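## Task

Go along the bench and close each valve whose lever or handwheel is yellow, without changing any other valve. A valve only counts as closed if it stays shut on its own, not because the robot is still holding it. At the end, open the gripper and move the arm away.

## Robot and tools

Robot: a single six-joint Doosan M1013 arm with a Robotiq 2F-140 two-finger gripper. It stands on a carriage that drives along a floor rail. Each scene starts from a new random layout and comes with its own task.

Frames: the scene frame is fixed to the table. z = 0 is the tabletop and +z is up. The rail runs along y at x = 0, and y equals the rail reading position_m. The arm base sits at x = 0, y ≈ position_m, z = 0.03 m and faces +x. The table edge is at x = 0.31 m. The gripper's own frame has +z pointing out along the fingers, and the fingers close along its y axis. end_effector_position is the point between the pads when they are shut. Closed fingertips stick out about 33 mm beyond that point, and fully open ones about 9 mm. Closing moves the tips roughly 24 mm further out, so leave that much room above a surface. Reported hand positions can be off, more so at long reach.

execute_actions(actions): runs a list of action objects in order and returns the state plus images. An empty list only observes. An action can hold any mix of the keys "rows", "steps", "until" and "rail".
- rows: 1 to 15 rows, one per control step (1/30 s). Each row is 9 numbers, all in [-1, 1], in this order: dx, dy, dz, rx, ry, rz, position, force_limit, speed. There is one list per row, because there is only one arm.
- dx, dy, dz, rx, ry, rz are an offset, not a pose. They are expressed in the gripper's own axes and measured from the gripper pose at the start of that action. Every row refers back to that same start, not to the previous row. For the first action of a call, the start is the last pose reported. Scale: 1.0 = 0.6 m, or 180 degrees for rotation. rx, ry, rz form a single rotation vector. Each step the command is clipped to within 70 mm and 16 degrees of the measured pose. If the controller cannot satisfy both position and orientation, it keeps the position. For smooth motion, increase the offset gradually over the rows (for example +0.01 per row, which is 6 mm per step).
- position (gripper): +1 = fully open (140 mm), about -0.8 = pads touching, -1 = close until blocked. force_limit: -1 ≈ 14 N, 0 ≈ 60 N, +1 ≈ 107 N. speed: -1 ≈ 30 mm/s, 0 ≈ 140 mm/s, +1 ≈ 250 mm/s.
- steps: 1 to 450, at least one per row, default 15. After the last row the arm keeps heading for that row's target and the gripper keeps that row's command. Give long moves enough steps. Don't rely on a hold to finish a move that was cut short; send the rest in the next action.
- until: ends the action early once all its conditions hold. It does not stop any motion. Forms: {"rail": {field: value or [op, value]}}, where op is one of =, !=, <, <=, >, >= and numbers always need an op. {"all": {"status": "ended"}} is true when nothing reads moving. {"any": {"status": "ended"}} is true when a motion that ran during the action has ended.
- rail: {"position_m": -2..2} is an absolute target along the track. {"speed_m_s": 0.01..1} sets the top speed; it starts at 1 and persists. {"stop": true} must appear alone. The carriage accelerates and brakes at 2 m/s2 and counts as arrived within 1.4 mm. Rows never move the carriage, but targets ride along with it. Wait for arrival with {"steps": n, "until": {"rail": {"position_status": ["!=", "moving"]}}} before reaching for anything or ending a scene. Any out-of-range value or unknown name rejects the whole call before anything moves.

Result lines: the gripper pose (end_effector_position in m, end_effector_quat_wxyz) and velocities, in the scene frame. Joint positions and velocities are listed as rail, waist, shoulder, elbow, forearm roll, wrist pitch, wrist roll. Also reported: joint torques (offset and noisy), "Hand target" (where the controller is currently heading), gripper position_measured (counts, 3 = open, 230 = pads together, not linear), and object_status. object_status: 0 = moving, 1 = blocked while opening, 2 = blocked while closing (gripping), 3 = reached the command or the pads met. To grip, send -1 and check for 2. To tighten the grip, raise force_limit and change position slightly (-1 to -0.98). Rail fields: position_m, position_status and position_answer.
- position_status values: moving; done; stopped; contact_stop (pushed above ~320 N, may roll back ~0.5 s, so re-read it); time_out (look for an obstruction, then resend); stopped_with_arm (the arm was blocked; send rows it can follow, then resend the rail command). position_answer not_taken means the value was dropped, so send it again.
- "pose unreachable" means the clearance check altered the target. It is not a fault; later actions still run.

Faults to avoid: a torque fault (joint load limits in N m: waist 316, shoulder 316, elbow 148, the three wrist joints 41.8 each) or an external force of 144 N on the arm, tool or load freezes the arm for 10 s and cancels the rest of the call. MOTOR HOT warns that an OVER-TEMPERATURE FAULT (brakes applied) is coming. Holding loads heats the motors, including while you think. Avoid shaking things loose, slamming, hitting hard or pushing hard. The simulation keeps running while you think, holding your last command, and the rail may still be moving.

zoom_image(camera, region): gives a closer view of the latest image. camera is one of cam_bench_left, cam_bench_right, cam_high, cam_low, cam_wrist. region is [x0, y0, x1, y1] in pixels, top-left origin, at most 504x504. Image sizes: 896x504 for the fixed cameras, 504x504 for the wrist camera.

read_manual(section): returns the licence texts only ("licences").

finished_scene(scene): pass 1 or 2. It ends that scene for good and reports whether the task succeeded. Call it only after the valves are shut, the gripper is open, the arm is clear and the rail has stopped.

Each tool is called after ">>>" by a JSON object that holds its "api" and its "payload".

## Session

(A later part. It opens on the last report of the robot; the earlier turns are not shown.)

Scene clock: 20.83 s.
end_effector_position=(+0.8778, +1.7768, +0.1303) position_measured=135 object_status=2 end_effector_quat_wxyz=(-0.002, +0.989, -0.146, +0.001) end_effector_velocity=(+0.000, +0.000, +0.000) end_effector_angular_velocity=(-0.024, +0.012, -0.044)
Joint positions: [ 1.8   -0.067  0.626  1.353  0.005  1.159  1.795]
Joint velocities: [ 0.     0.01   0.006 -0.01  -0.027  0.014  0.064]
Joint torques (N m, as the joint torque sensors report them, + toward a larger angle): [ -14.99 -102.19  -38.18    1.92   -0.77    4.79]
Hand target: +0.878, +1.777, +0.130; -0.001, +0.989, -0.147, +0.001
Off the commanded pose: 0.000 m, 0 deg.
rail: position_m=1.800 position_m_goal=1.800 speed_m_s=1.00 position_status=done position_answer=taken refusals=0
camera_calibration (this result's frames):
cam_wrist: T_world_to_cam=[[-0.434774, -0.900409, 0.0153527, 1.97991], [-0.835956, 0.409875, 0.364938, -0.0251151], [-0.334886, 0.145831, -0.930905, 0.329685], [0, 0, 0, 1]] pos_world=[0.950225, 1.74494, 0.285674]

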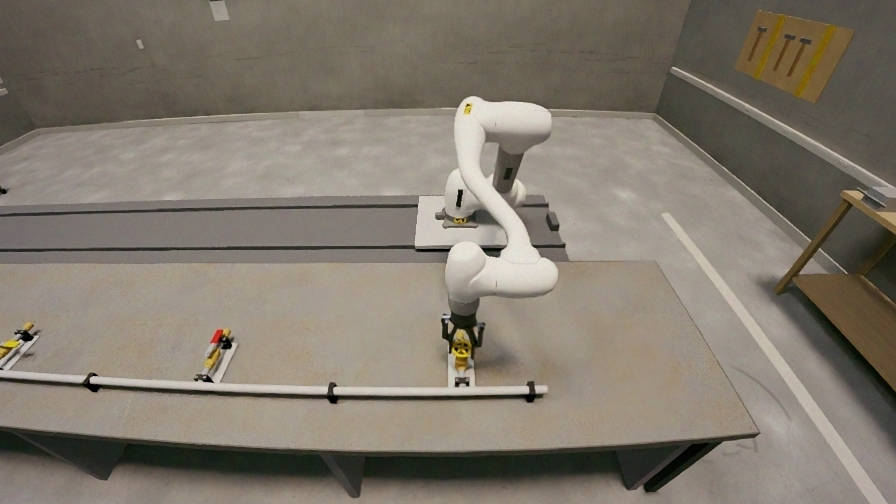

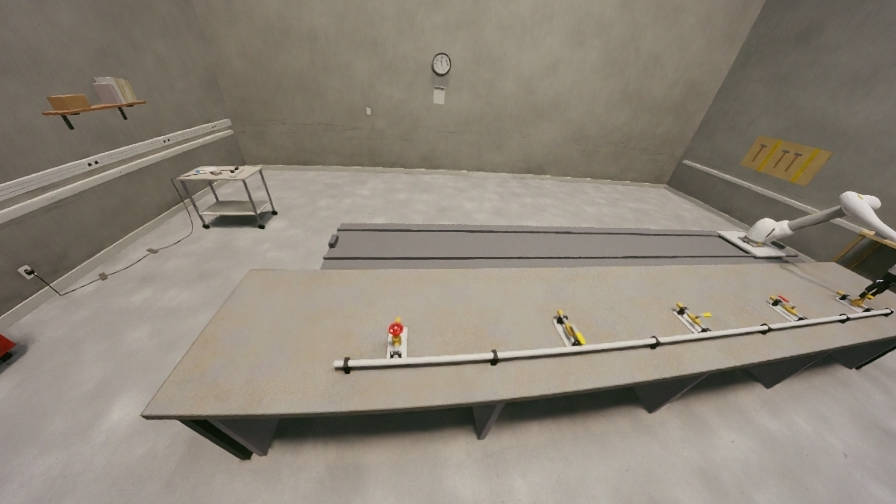

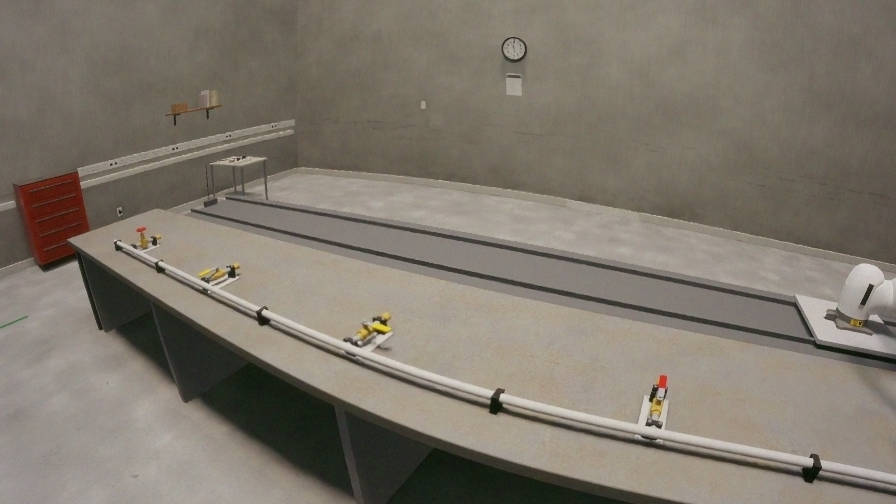

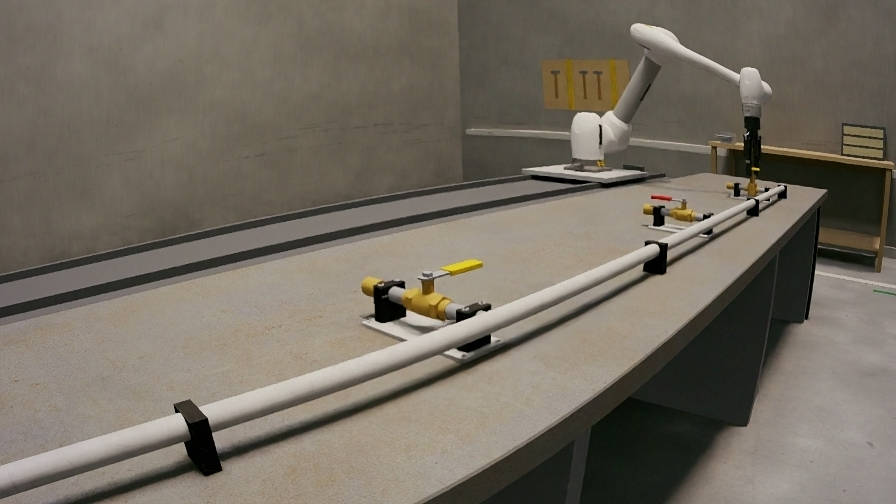

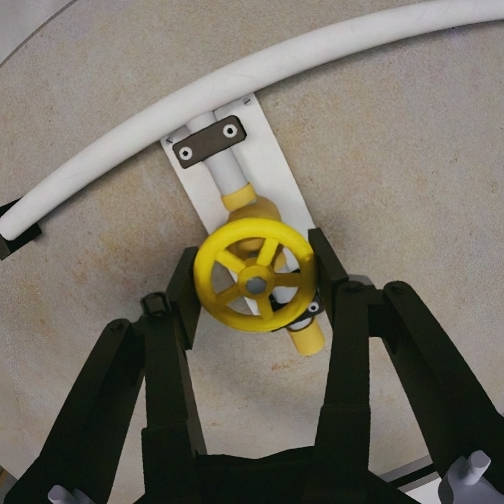

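>>> {"api": "execute_actions", "payload": {"actions": []}}

Scene clock: 21.33 s.
end_effector_position=(+0.8779, +1.7768, +0.1303) position_measured=135 object_status=2 end_effector_quat_wxyz=(-0.001, +0.989, -0.147, +0.001) end_effector_velocity=(+0.000, +0.000, -0.000) end_effector_angular_velocity=(+0.000, +0.000, +0.000)
Joint positions: [ 1.8   -0.067  0.627  1.352  0.003  1.16   1.799]
Joint velocities: [ 0.  0.  0. -0. -0. -0.  0.]
Joint torques (N m, as the joint torque sensors report them, + toward a larger angle): [-10.93 -98.65 -37.61   2.54  -1.37   4.85]
Hand target: +0.878, +1.777, +0.130; -0.001, +0.989, -0.147, +0.001
Off the commanded pose: 0.000 m, 0 deg.
rail: position_m=1.800 position_m_goal=1.800 speed_m_s=1.00 position_status=done position_answer=taken refusals=0
camera_calibration (this result's frames):
cam_wrist: T_world_to_cam=[[-0.437195, -0.899203, 0.0171556, 1.97972], [-0.83454, 0.412719, 0.364974, -0.0313945], [-0.335266, 0.145248, -0.93086, 0.331029], [0, 0, 0, 1]] pos_world=[0.950308, 1.74505, 0.285636]

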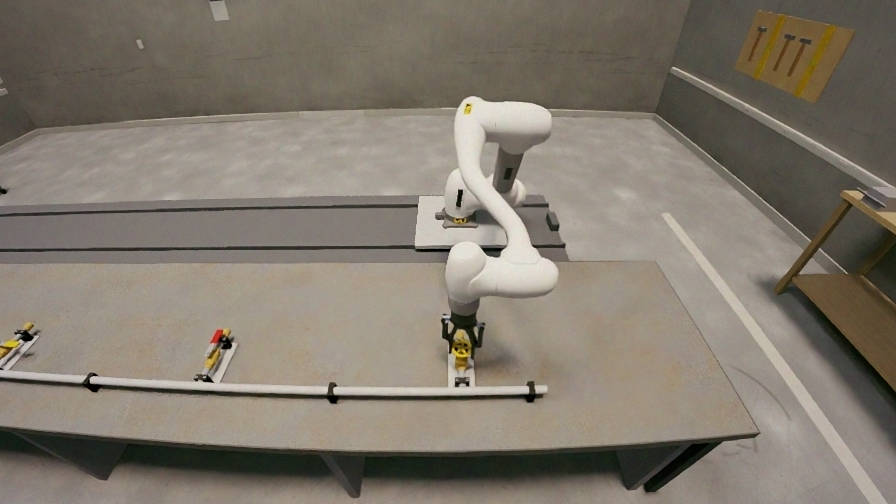

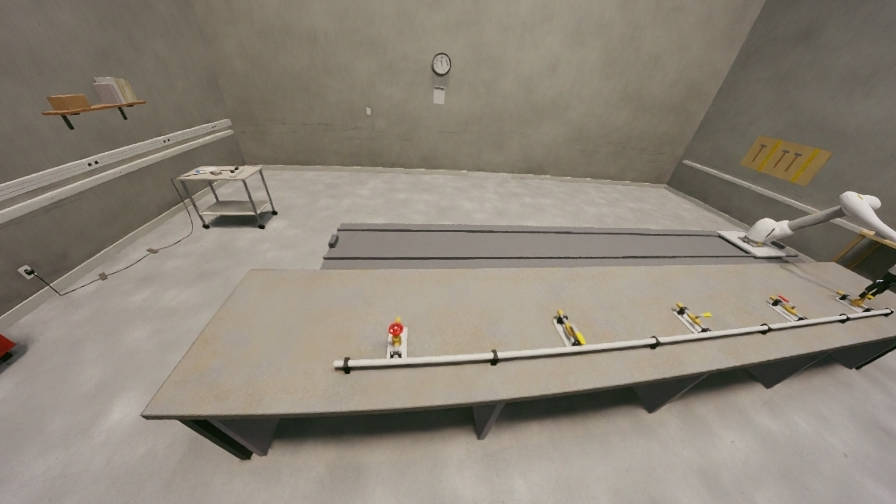

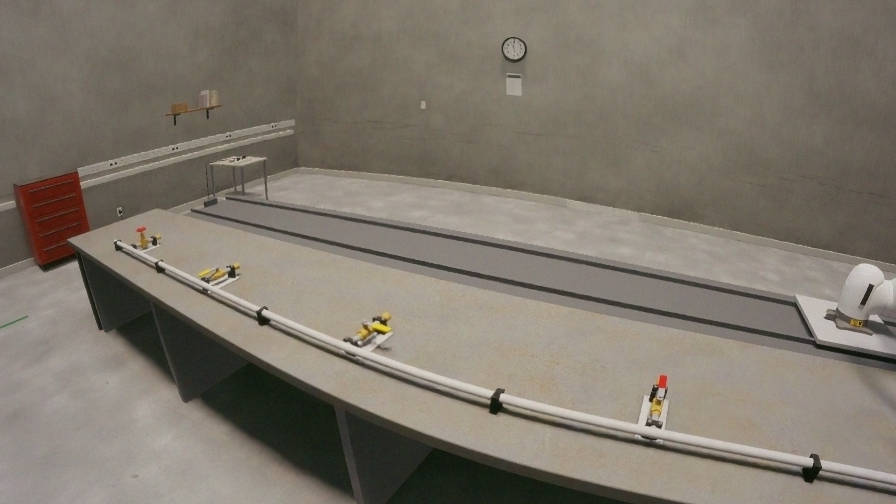

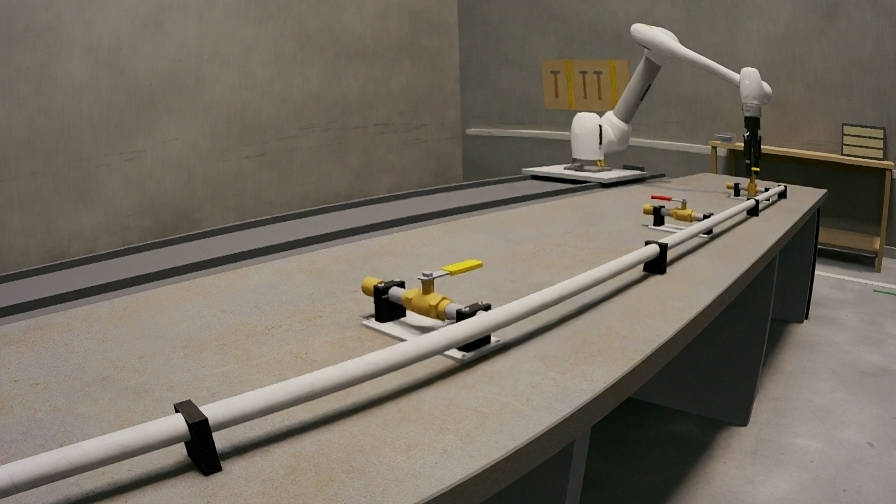

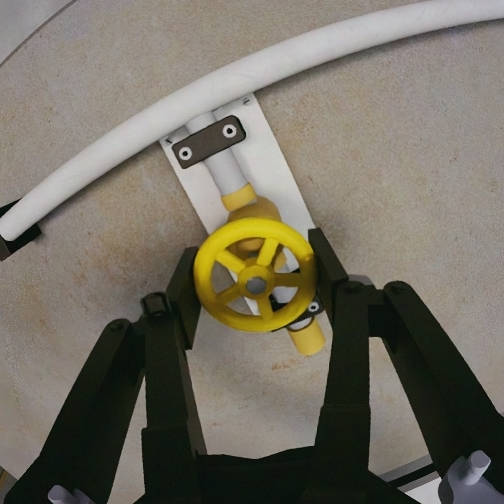

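>>> {"api": "execute_actions", "payload": {"actions": [{"rows":[[0,0,0,0,0,0.015,-1,1,0],[0,0,0,0,0,0.03,-1,1,0],[0,0,0,0,0,0.045,-1,1,0],[0,0,0,0,0,0.06,-1,1,0],[0,0,0,0,0,0.07,-1,1,0],[0,0,0,0,0,0.075,-1,1,0]],"steps":12}]}}

Scene clock: 21.80 s.
end_effector_position=(+0.8779, +1.7767, +0.1303) position_measured=135 object_status=2 end_effector_quat_wxyz=(-0.002, +0.966, -0.260, +0.001) end_effector_velocity=(-0.000, -0.000, -0.000) end_effector_angular_velocity=(-0.025, +0.002, -0.087)
Joint positions: [ 1.8   -0.068  0.627  1.352  0.005  1.16   2.028]
Joint velocities: [ 0.     0.009 -0.    -0.    -0.027 -0.     0.107]
Joint torques (N m, as the joint torque sensors report them, + toward a larger angle): [-13.97 -98.49 -37.83   2.12  -1.65   5.75]
Hand target: +0.878, +1.777, +0.130; -0.002, +0.965, -0.263, +0.001
Off the commanded pose: 0.000 m, 0 deg.
rail: position_m=1.800 position_m_goal=1.800 speed_m_s=1.00 position_status=done position_answer=taken refusals=0
camera_calibration (this result's frames):
cam_wrist: T_world_to_cam=[[-0.631061, -0.775578, 0.0155016, 1.93044], [-0.718037, 0.591571, 0.366695, -0.451623], [-0.293571, 0.220276, -0.930212, 0.161049], [0, 0, 0, 1]] pos_world=[0.941221, 1.7289, 0.285493]

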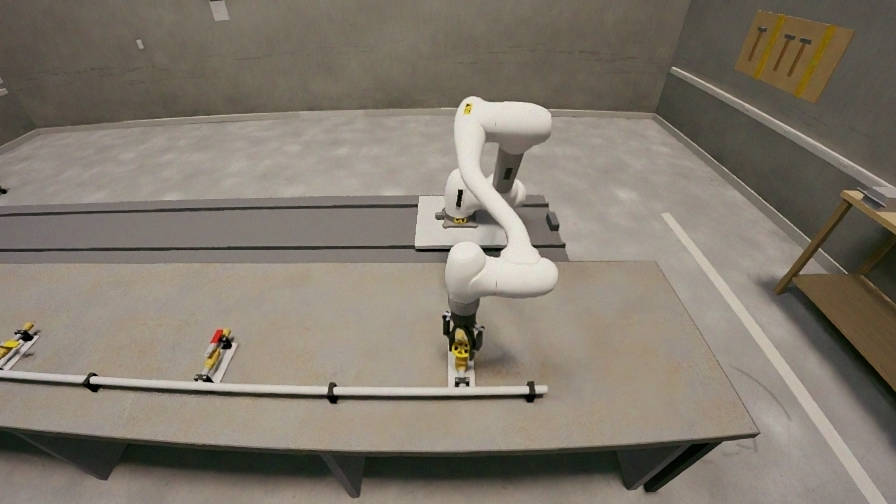

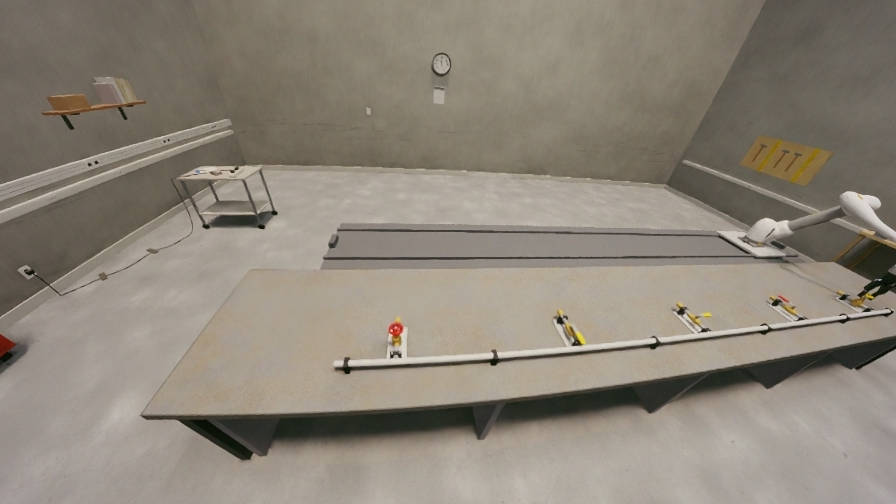

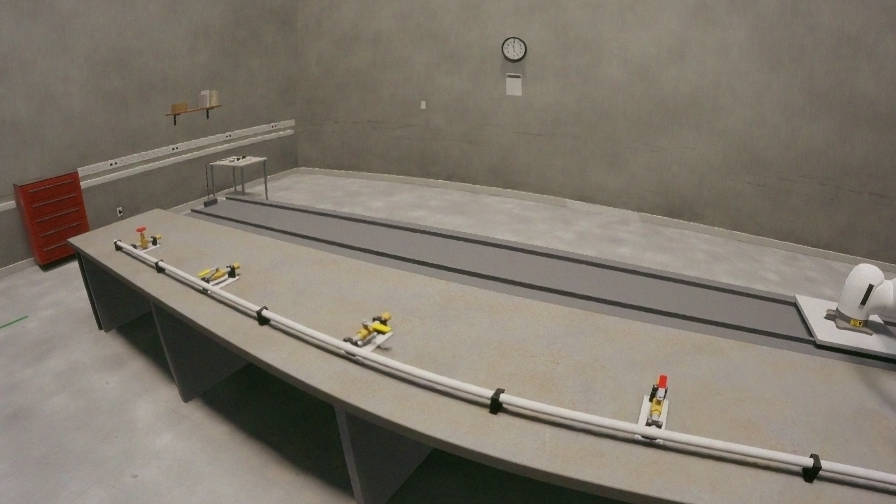

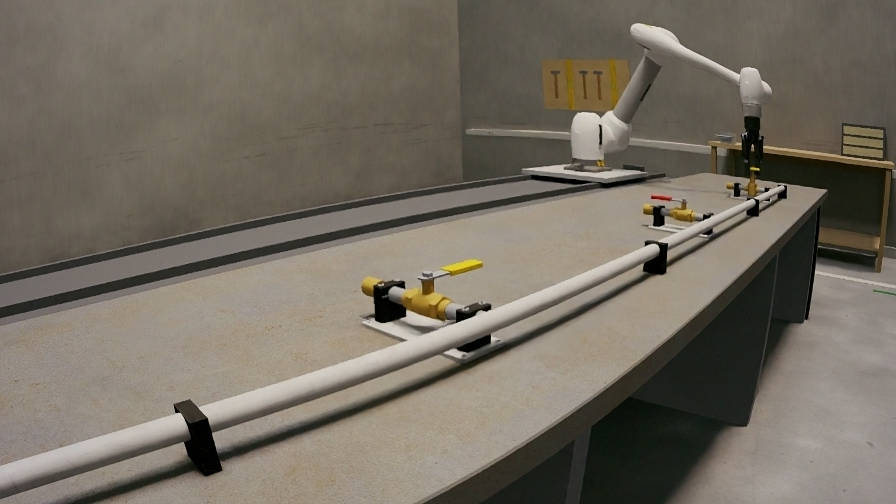

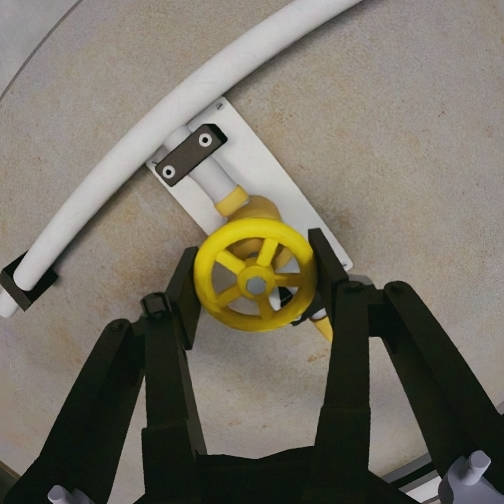

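>>> {"api": "execute_actions", "payload": {"actions": [{"rows":[[0,0,0,0,0,0.012,-1,1,0],[0,0,0,0,0,0.024,-1,1,0],[0,0,0,0,0,0.036,-1,1,0]],"steps":8}]}}

>>> {"api": "zoom_image", "payload": {"camera": "cam_bench_right", "region": [520, 280, 740, 370]}}

Scene clock: 22.30 s.
end_effector_position=(+0.8779, +1.7769, +0.1303) position_measured=135 object_status=2 end_effector_quat_wxyz=(-0.003, +0.951, -0.311, +0.001) end_effector_velocity=(-0.000, -0.000, +0.000) end_effector_angular_velocity=(+0.000, +0.001, -0.140)
Joint positions: [ 1.8   -0.068  0.627  1.352  0.006  1.16   2.132]
Joint velocities: [ 0.   -0.   -0.   -0.    0.    0.    0.14]
Joint torques (N m, as the joint torque sensors report them, + toward a larger angle): [-11.55 -98.38 -37.45   3.65  -1.33   6.28]
Hand target: +0.878, +1.777, +0.130; -0.003, +0.949, -0.314, +0.001
Off the commanded pose: 0.000 m, 0 deg.
rail: position_m=1.800 position_m_goal=1.800 speed_m_s=1.00 position_status=done position_answer=taken refusals=0
camera_calibration (this result's frames):
cam_wrist: T_world_to_cam=[[-0.709086, -0.704968, 0.0147819, 1.87371], [-0.651744, 0.663264, 0.367847, -0.637453], [-0.269125, 0.251201, -0.929769, 0.0845488], [0, 0, 0, 1]] pos_world=[0.935918, 1.72246, 0.285399]

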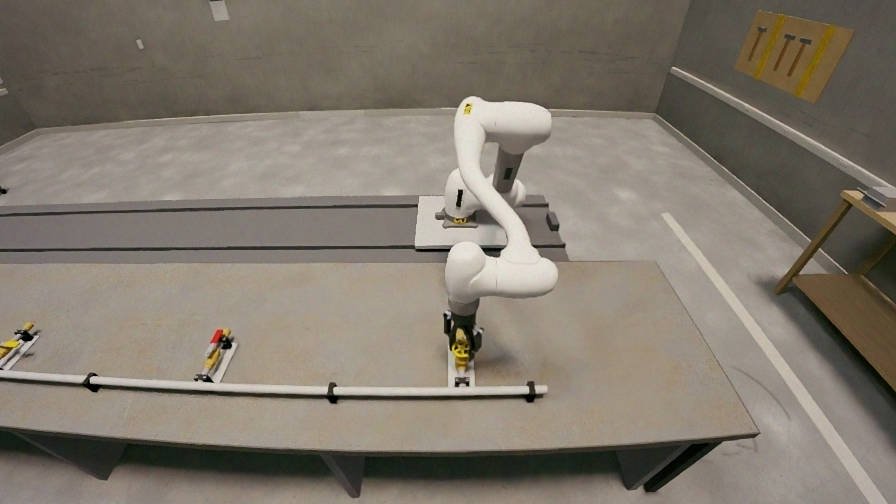

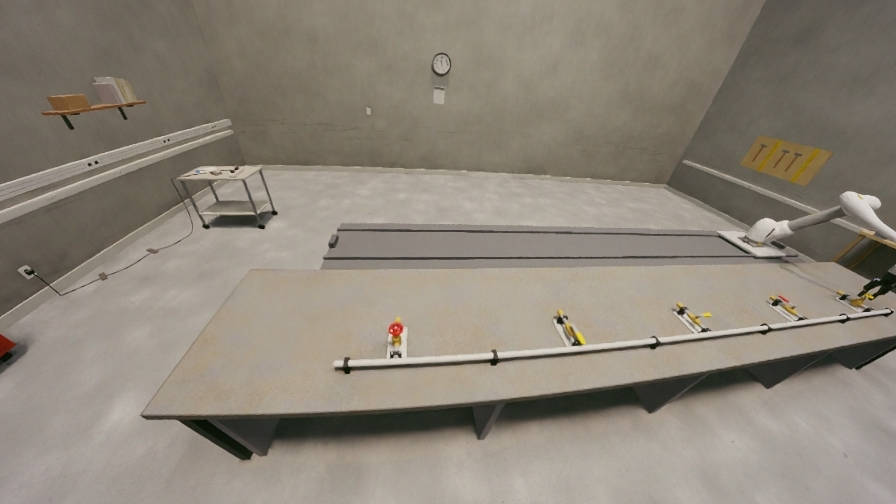

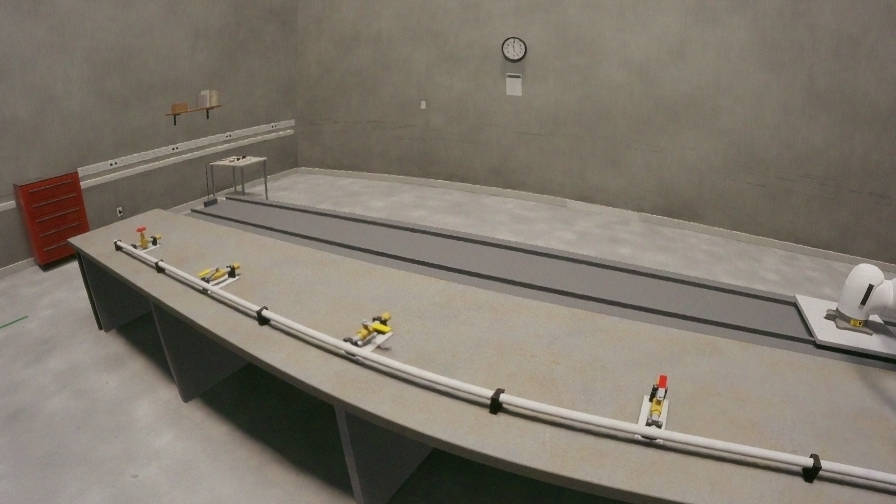

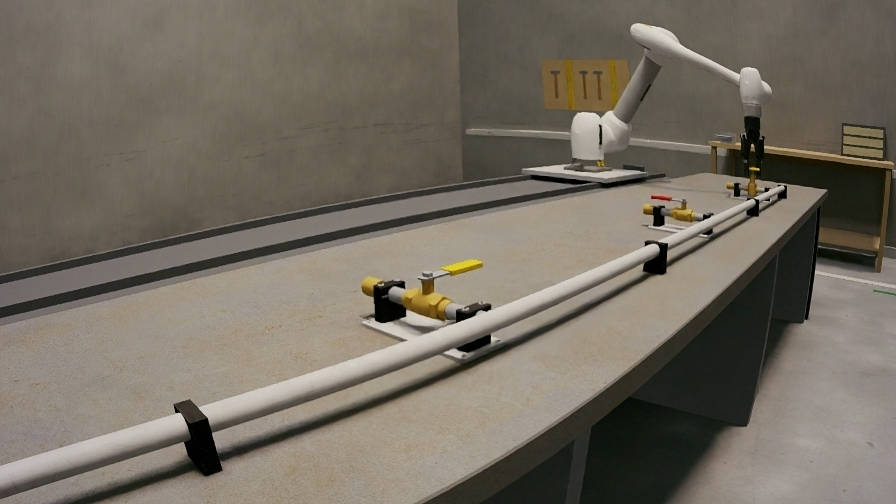

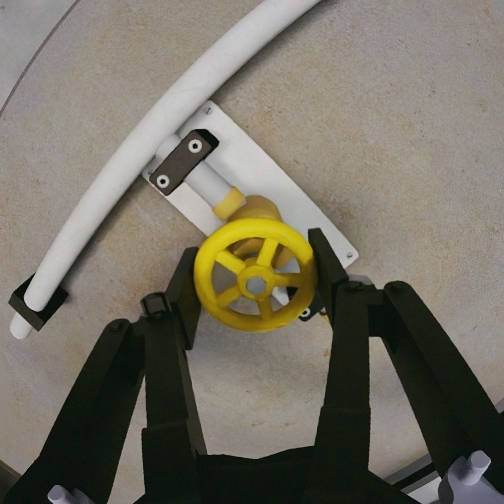

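Region (520, 280, 740, 370) of cam_bench_right's 896x504 image, scaled by 2.291, with more detail than that image has; it fills the top 206 rows of this view, and the rest is white.

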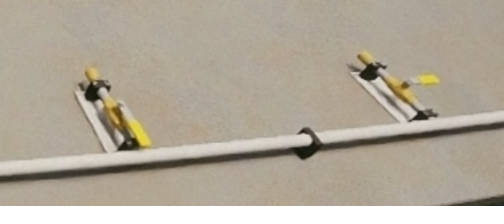

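>>> {"api": "execute_actions", "payload": {"actions": [{"rows":[[0,0,0,0,0,-0.002,0.35,0,1],[0,0,0,0,0,-0.002,0.35,0,1],[0,0,0,0,0,-0.002,0.35,0,1],[0,0,0,0,0,-0.002,0.35,0,1],[0,0,-0.008,0,0,-0.002,0.35,0,1],[0,0,-0.022,0,0,-0.002,0.35,0,1],[0,0,-0.04,0,0,-0.002,0.35,0,1],[0,0,-0.058,0,0,-0.002,0.35,0,1],[0,0,-0.076,0,0,-0.002,0.35,0,1],[0,0,-0.092,0,0,-0.002,0.35,0,1],[0,0,-0.104,0,0,-0.002,0.35,0,1],[0,0,-0.11,0,0,-0.002,0.35,0,1]],"steps":14},{"rail":{"position_m":-0.863},"steps":10},{"rows":[[0.007,-0.005,0,0,0,0.02,-0.85,-0.5,0],[0.015,-0.011,0,0,0,0.04,-0.85,-0.5,0],[0.022,-0.016,0,0,0,0.06,-0.85,-0.5,0],[0.03,-0.022,0,0,0,0.08,-0.85,-0.5,0],[0.037,-0.027,0,0,0,0.1,-0.85,-0.5,0],[0.045,-0.033,0,0,0,0.12,-0.85,-0.5,0],[0.052,-0.038,0,0,0,0.14,-0.85,-0.5,0],[0.06,-0.044,0,0,0,0.16,-0.85,-0.5,0],[0.067,-0.049,0,0,0,0.18,-0.85,-0.5,0],[0.075,-0.055,0,0,0,0.2,-0.85,-0.5,0],[0.082,-0.06,0,0,0,0.22,-0.85,-0.5,0],[0.09,-0.066,0,0,0,0.24,-0.85,-0.5,0],[0.097,-0.071,0,0,0,0.26,-0.85,-0.5,0],[0.105,-0.077,0,0,0,0.28,-0.85,-0.5,0],[0.112,-0.081,0,0,0,0.301,-0.85,-0.5,0]],"steps":100,"until":{"rail":{"position_m":["<",0.07]}}}]}}

Scene clock: 25.20 s.
end_effector_position=(+0.9608, +0.0388, +0.1963) position_measured=231 object_status=3 end_effector_quat_wxyz=(-0.003, +0.707, -0.707, -0.001) end_effector_velocity=(-0.000, -1.000, -0.000) end_effector_angular_velocity=(+0.000, +0.000, +0.000)
Joint positions: [ 0.062 -0.062  0.729  1.052  0.006  1.359  3.079]
Joint velocities: [-1.  0.  0.  0.  0.  0.  0.]
Joint torques (N m, as the joint torque sensors report them, + toward a larger angle): [   2.01 -112.42  -39.27    3.86   -0.16    0.09]
Hand target: +0.961, +0.010, +0.196; -0.003, +0.707, -0.707, -0.001
Off the commanded pose: 0.000 m, 0 deg.
rail: position_m=0.062 position_m_goal=-0.863 speed_m_s=1.00 position_status=moving position_answer=taken refusals=0
camera_calibration (this result's frames):
cam_wrist: T_world_to_cam=[[-0.987576, 0.156028, 0.0186802, 0.939622], [0.151736, 0.915927, 0.371556, -0.237389], [0.0408632, 0.369774, -0.928223, 0.302157], [0, 0, 0, 1]] pos_world=[0.951621, -0.0409057, 0.35112]

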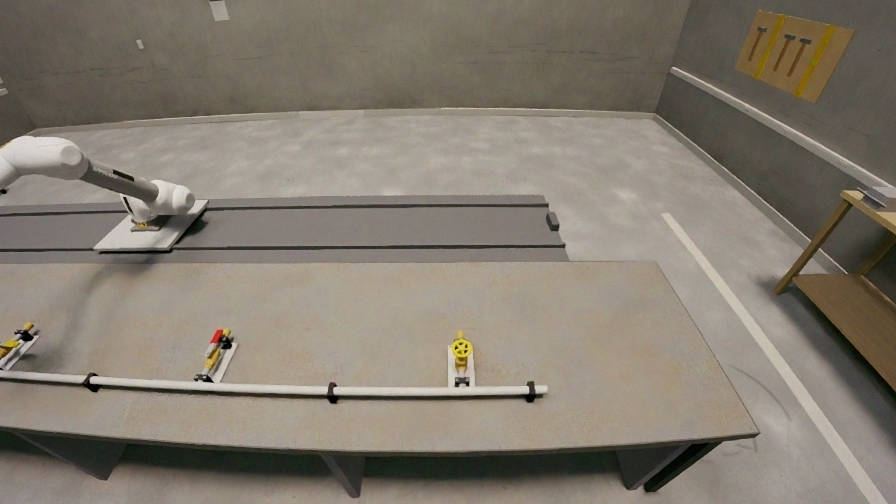

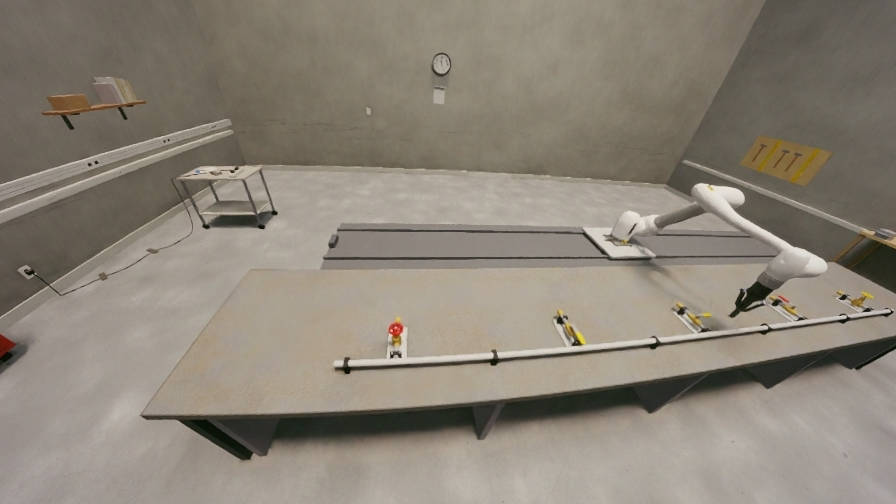

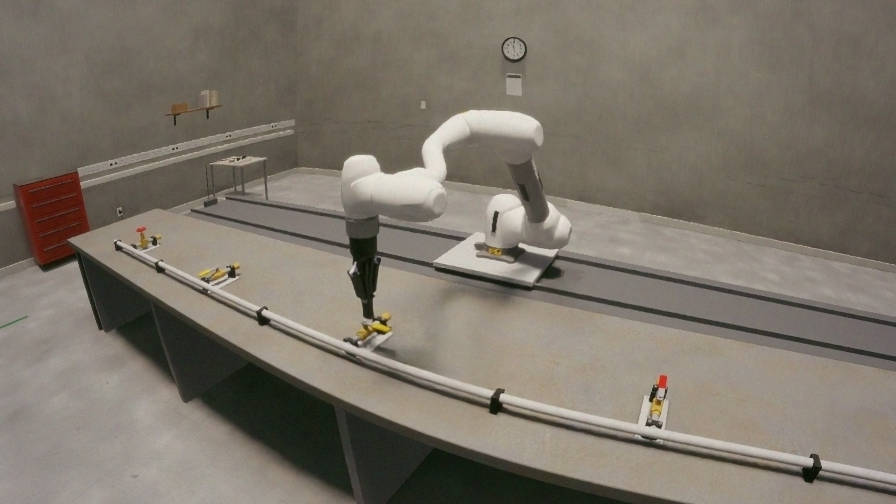

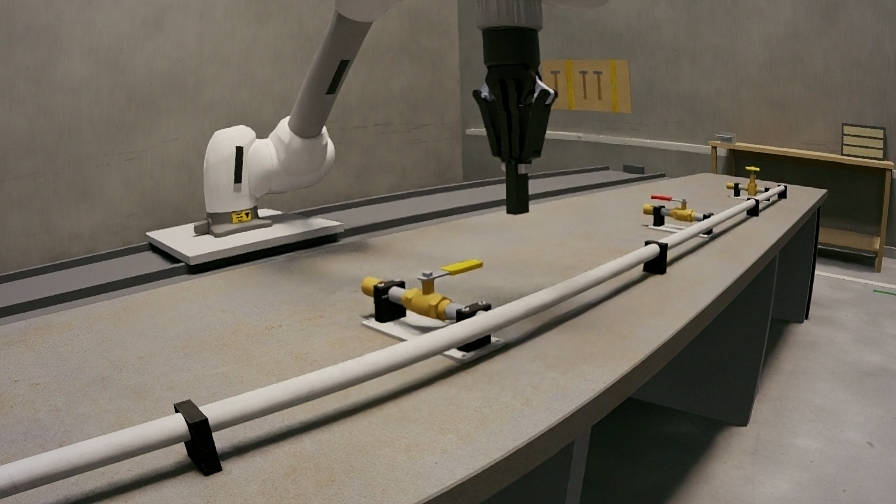

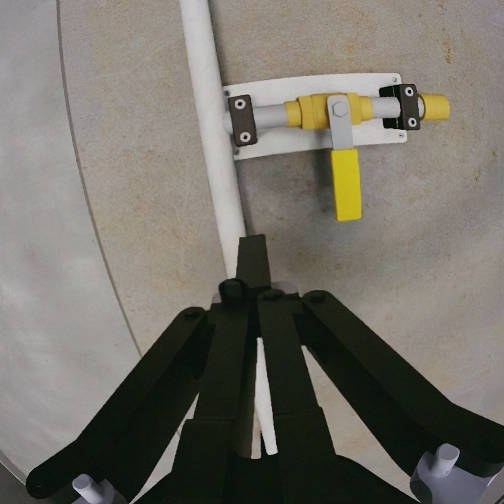

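>>> {"api": "execute_actions", "payload": {"actions": [{"rows":[[0,0,0.008,0,0,0,-0.85,-0.5,0],[0,0,0.016,0,0,0,-0.85,-0.5,0],[0,0,0.024,0,0,0,-0.85,-0.5,0],[0,0,0.032,0,0,0,-0.85,-0.5,0],[0,0,0.04,0,0,0,-0.85,-0.5,0],[0,0,0.048,0,0,0,-0.85,-0.5,0],[0,0,0.056,0,0,0,-0.85,-0.5,0],[0,0,0.064,0,0,0,-0.85,-0.5,0],[0,0,0.072,0,0,0,-0.85,-0.5,0],[0,0,0.08,0,0,0,-0.85,-0.5,0],[0,0,0.087,0,0,0,-0.85,-0.5,0],[0,0,0.093,0,0,0,-0.85,-0.5,0]],"steps":60,"until":{"rail":{"position_status":["!=","moving"]}}}]}}

Scene clock: 26.37 s.
end_effector_position=(+0.9609, -0.8870, +0.1405) position_measured=231 object_status=3 end_effector_quat_wxyz=(-0.003, +0.707, -0.707, -0.001) end_effector_velocity=(-0.000, -0.023, -0.000) end_effector_angular_velocity=(+0.000, +0.000, +0.000)
Joint positions: [-0.864 -0.062  0.754  1.109  0.006  1.276  3.078]
Joint velocities: [-0.023  0.     0.     0.    -0.    -0.    -0.   ]
Joint torques (N m, as the joint torque sensors report them, + toward a larger angle): [  23.49 -114.31  -38.79    4.37   -0.25    0.15]
Hand target: +0.961, -0.886, +0.141; -0.003, +0.707, -0.707, -0.001
Off the commanded pose: 0.000 m, 0 deg.
rail: position_m=-0.864 position_m_goal=-0.863 speed_m_s=1.00 position_status=done position_answer=taken refusals=0
camera_calibration (this result's frames):
cam_wrist: T_world_to_cam=[[-0.987577, 0.156024, 0.0186546, 1.08518], [0.151728, 0.915973, 0.371446, 0.631307], [0.0408674, 0.369662, -0.928267, 0.592611], [0, 0, 0, 1]] pos_world=[0.951695, -0.96664, 0.295361]

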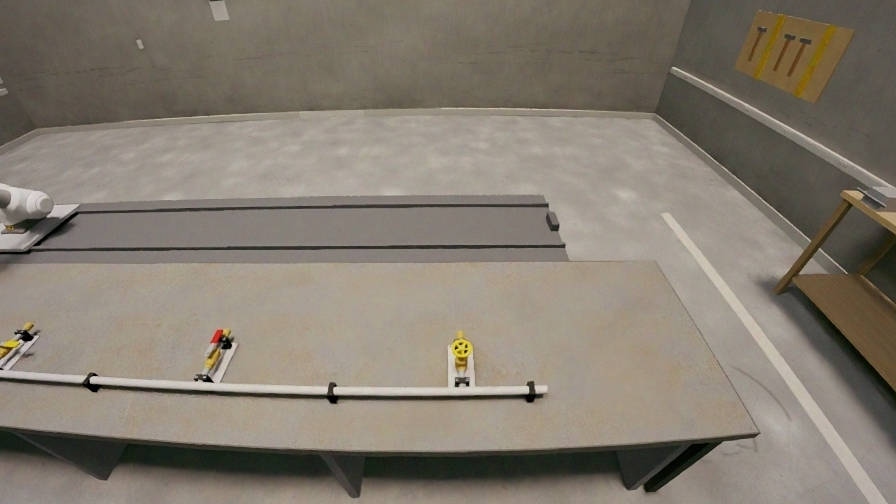

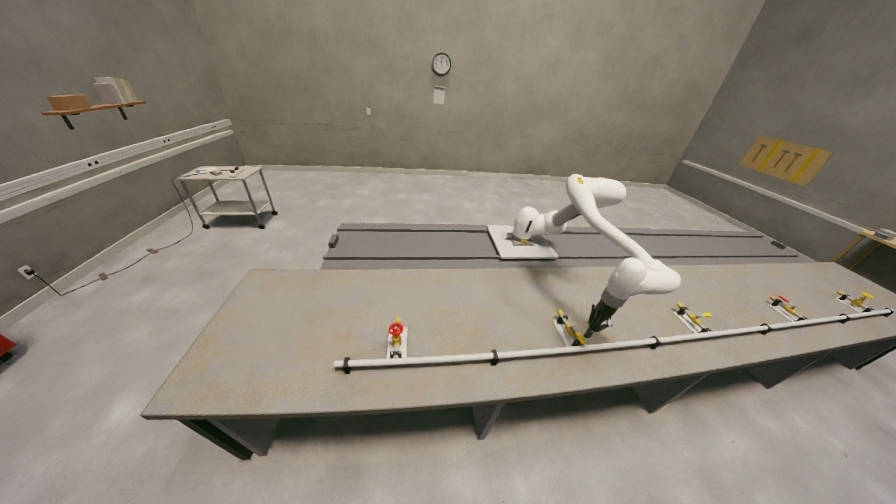

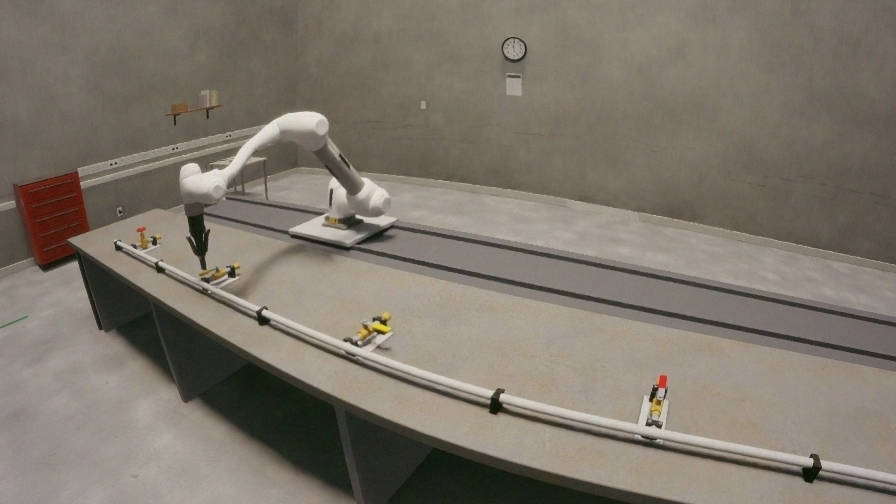

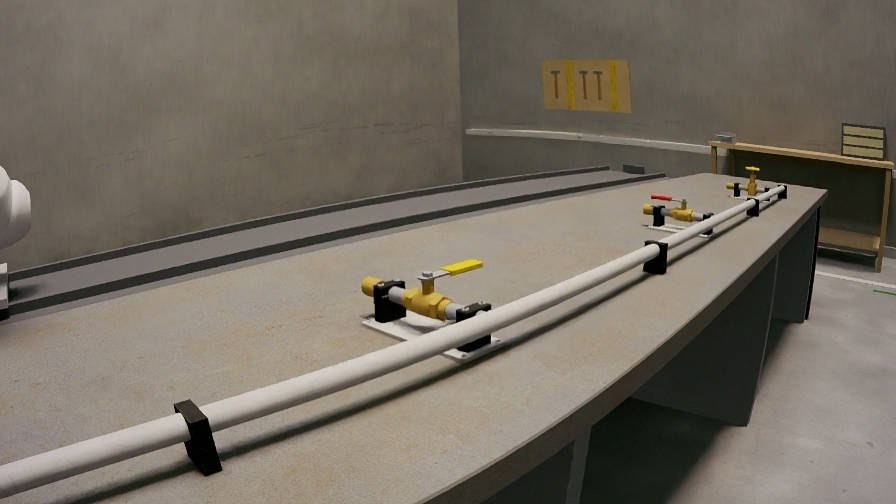

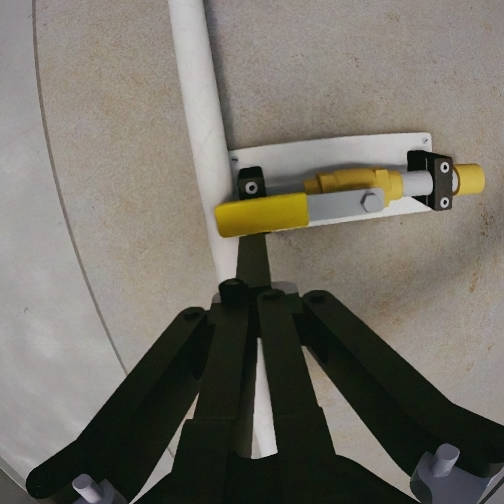

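>>> {"api": "execute_actions", "payload": {"actions": []}}

>>> {"api": "zoom_image", "payload": {"camera": "cam_wrist", "region": [200, 130, 420, 280]}}

Scene clock: 26.43 s.
end_effector_position=(+0.9609, -0.8864, +0.1405) position_measured=231 object_status=3 end_effector_quat_wxyz=(-0.003, +0.707, -0.707, -0.001) end_effector_velocity=(+0.000, +0.012, +0.000) end_effector_angular_velocity=(+0.001, -0.000, +0.001)
Joint positions: [-0.863 -0.062  0.754  1.109  0.006  1.276  3.078]
Joint velocities: [ 0.01   0.002 -0.    -0.     0.002  0.    -0.   ]
Joint torques (N m, as the joint torque sensors report them, + toward a larger angle): [  -2.69 -112.28  -38.54    3.68   -0.21    0.05]
Hand target: +0.961, -0.886, +0.141; -0.003, +0.707, -0.707, -0.001
Off the commanded pose: 0.000 m, 0 deg.
rail: position_m=-0.863 position_m_goal=-0.863 speed_m_s=1.00 position_status=done position_answer=taken refusals=0
camera_calibration (this result's frames):
cam_wrist: T_world_to_cam=[[-0.987594, 0.155915, 0.0186705, 1.085], [0.151631, 0.915974, 0.371484, 0.630844], [0.0408181, 0.369706, -0.928252, 0.592465], [0, 0, 0, 1]] pos_world=[0.951703, -0.966042, 0.295351]

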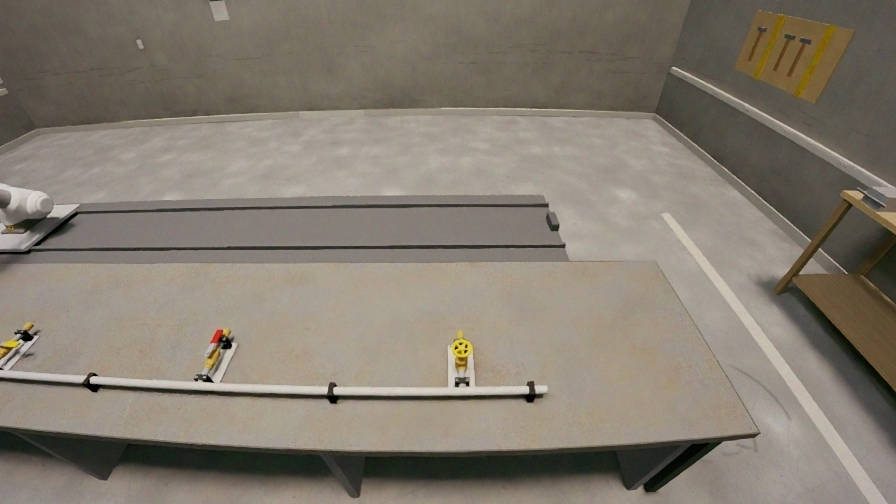

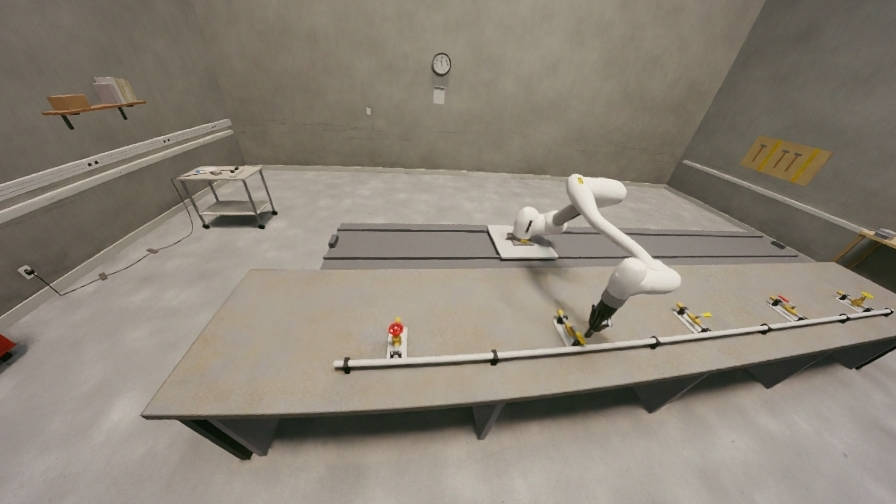

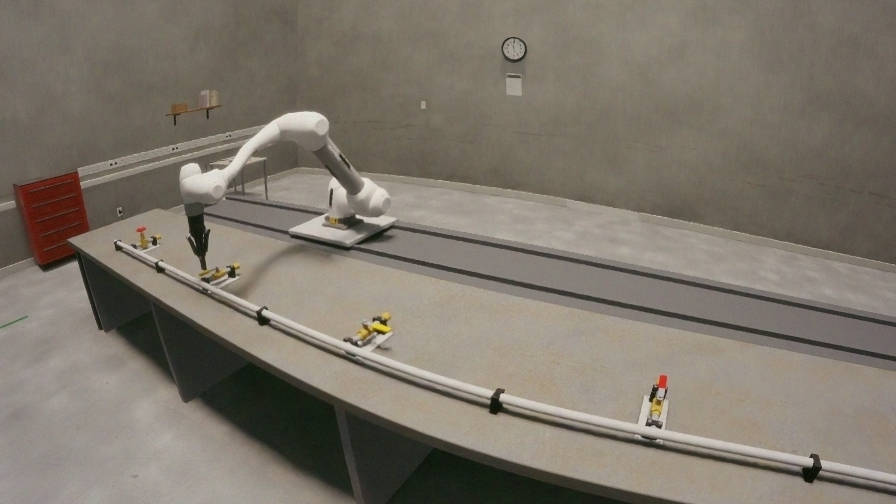

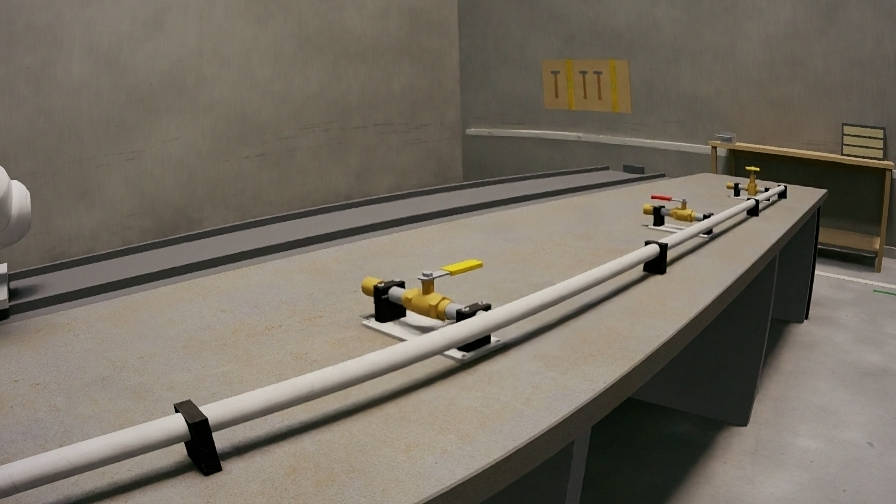

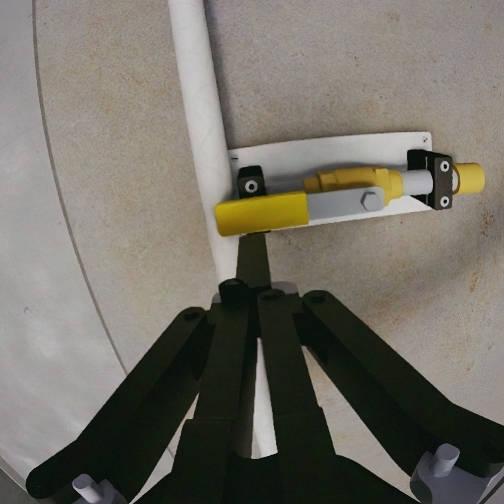

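Region (200, 130, 420, 280) of cam_wrist's 504x504 image, scaled by 2.291, with more detail than that image has; it fills the top 344 rows of this view, and the rest is white.

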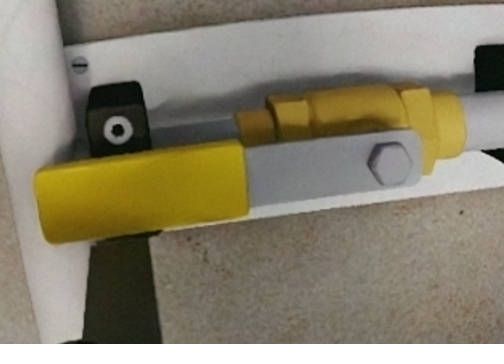

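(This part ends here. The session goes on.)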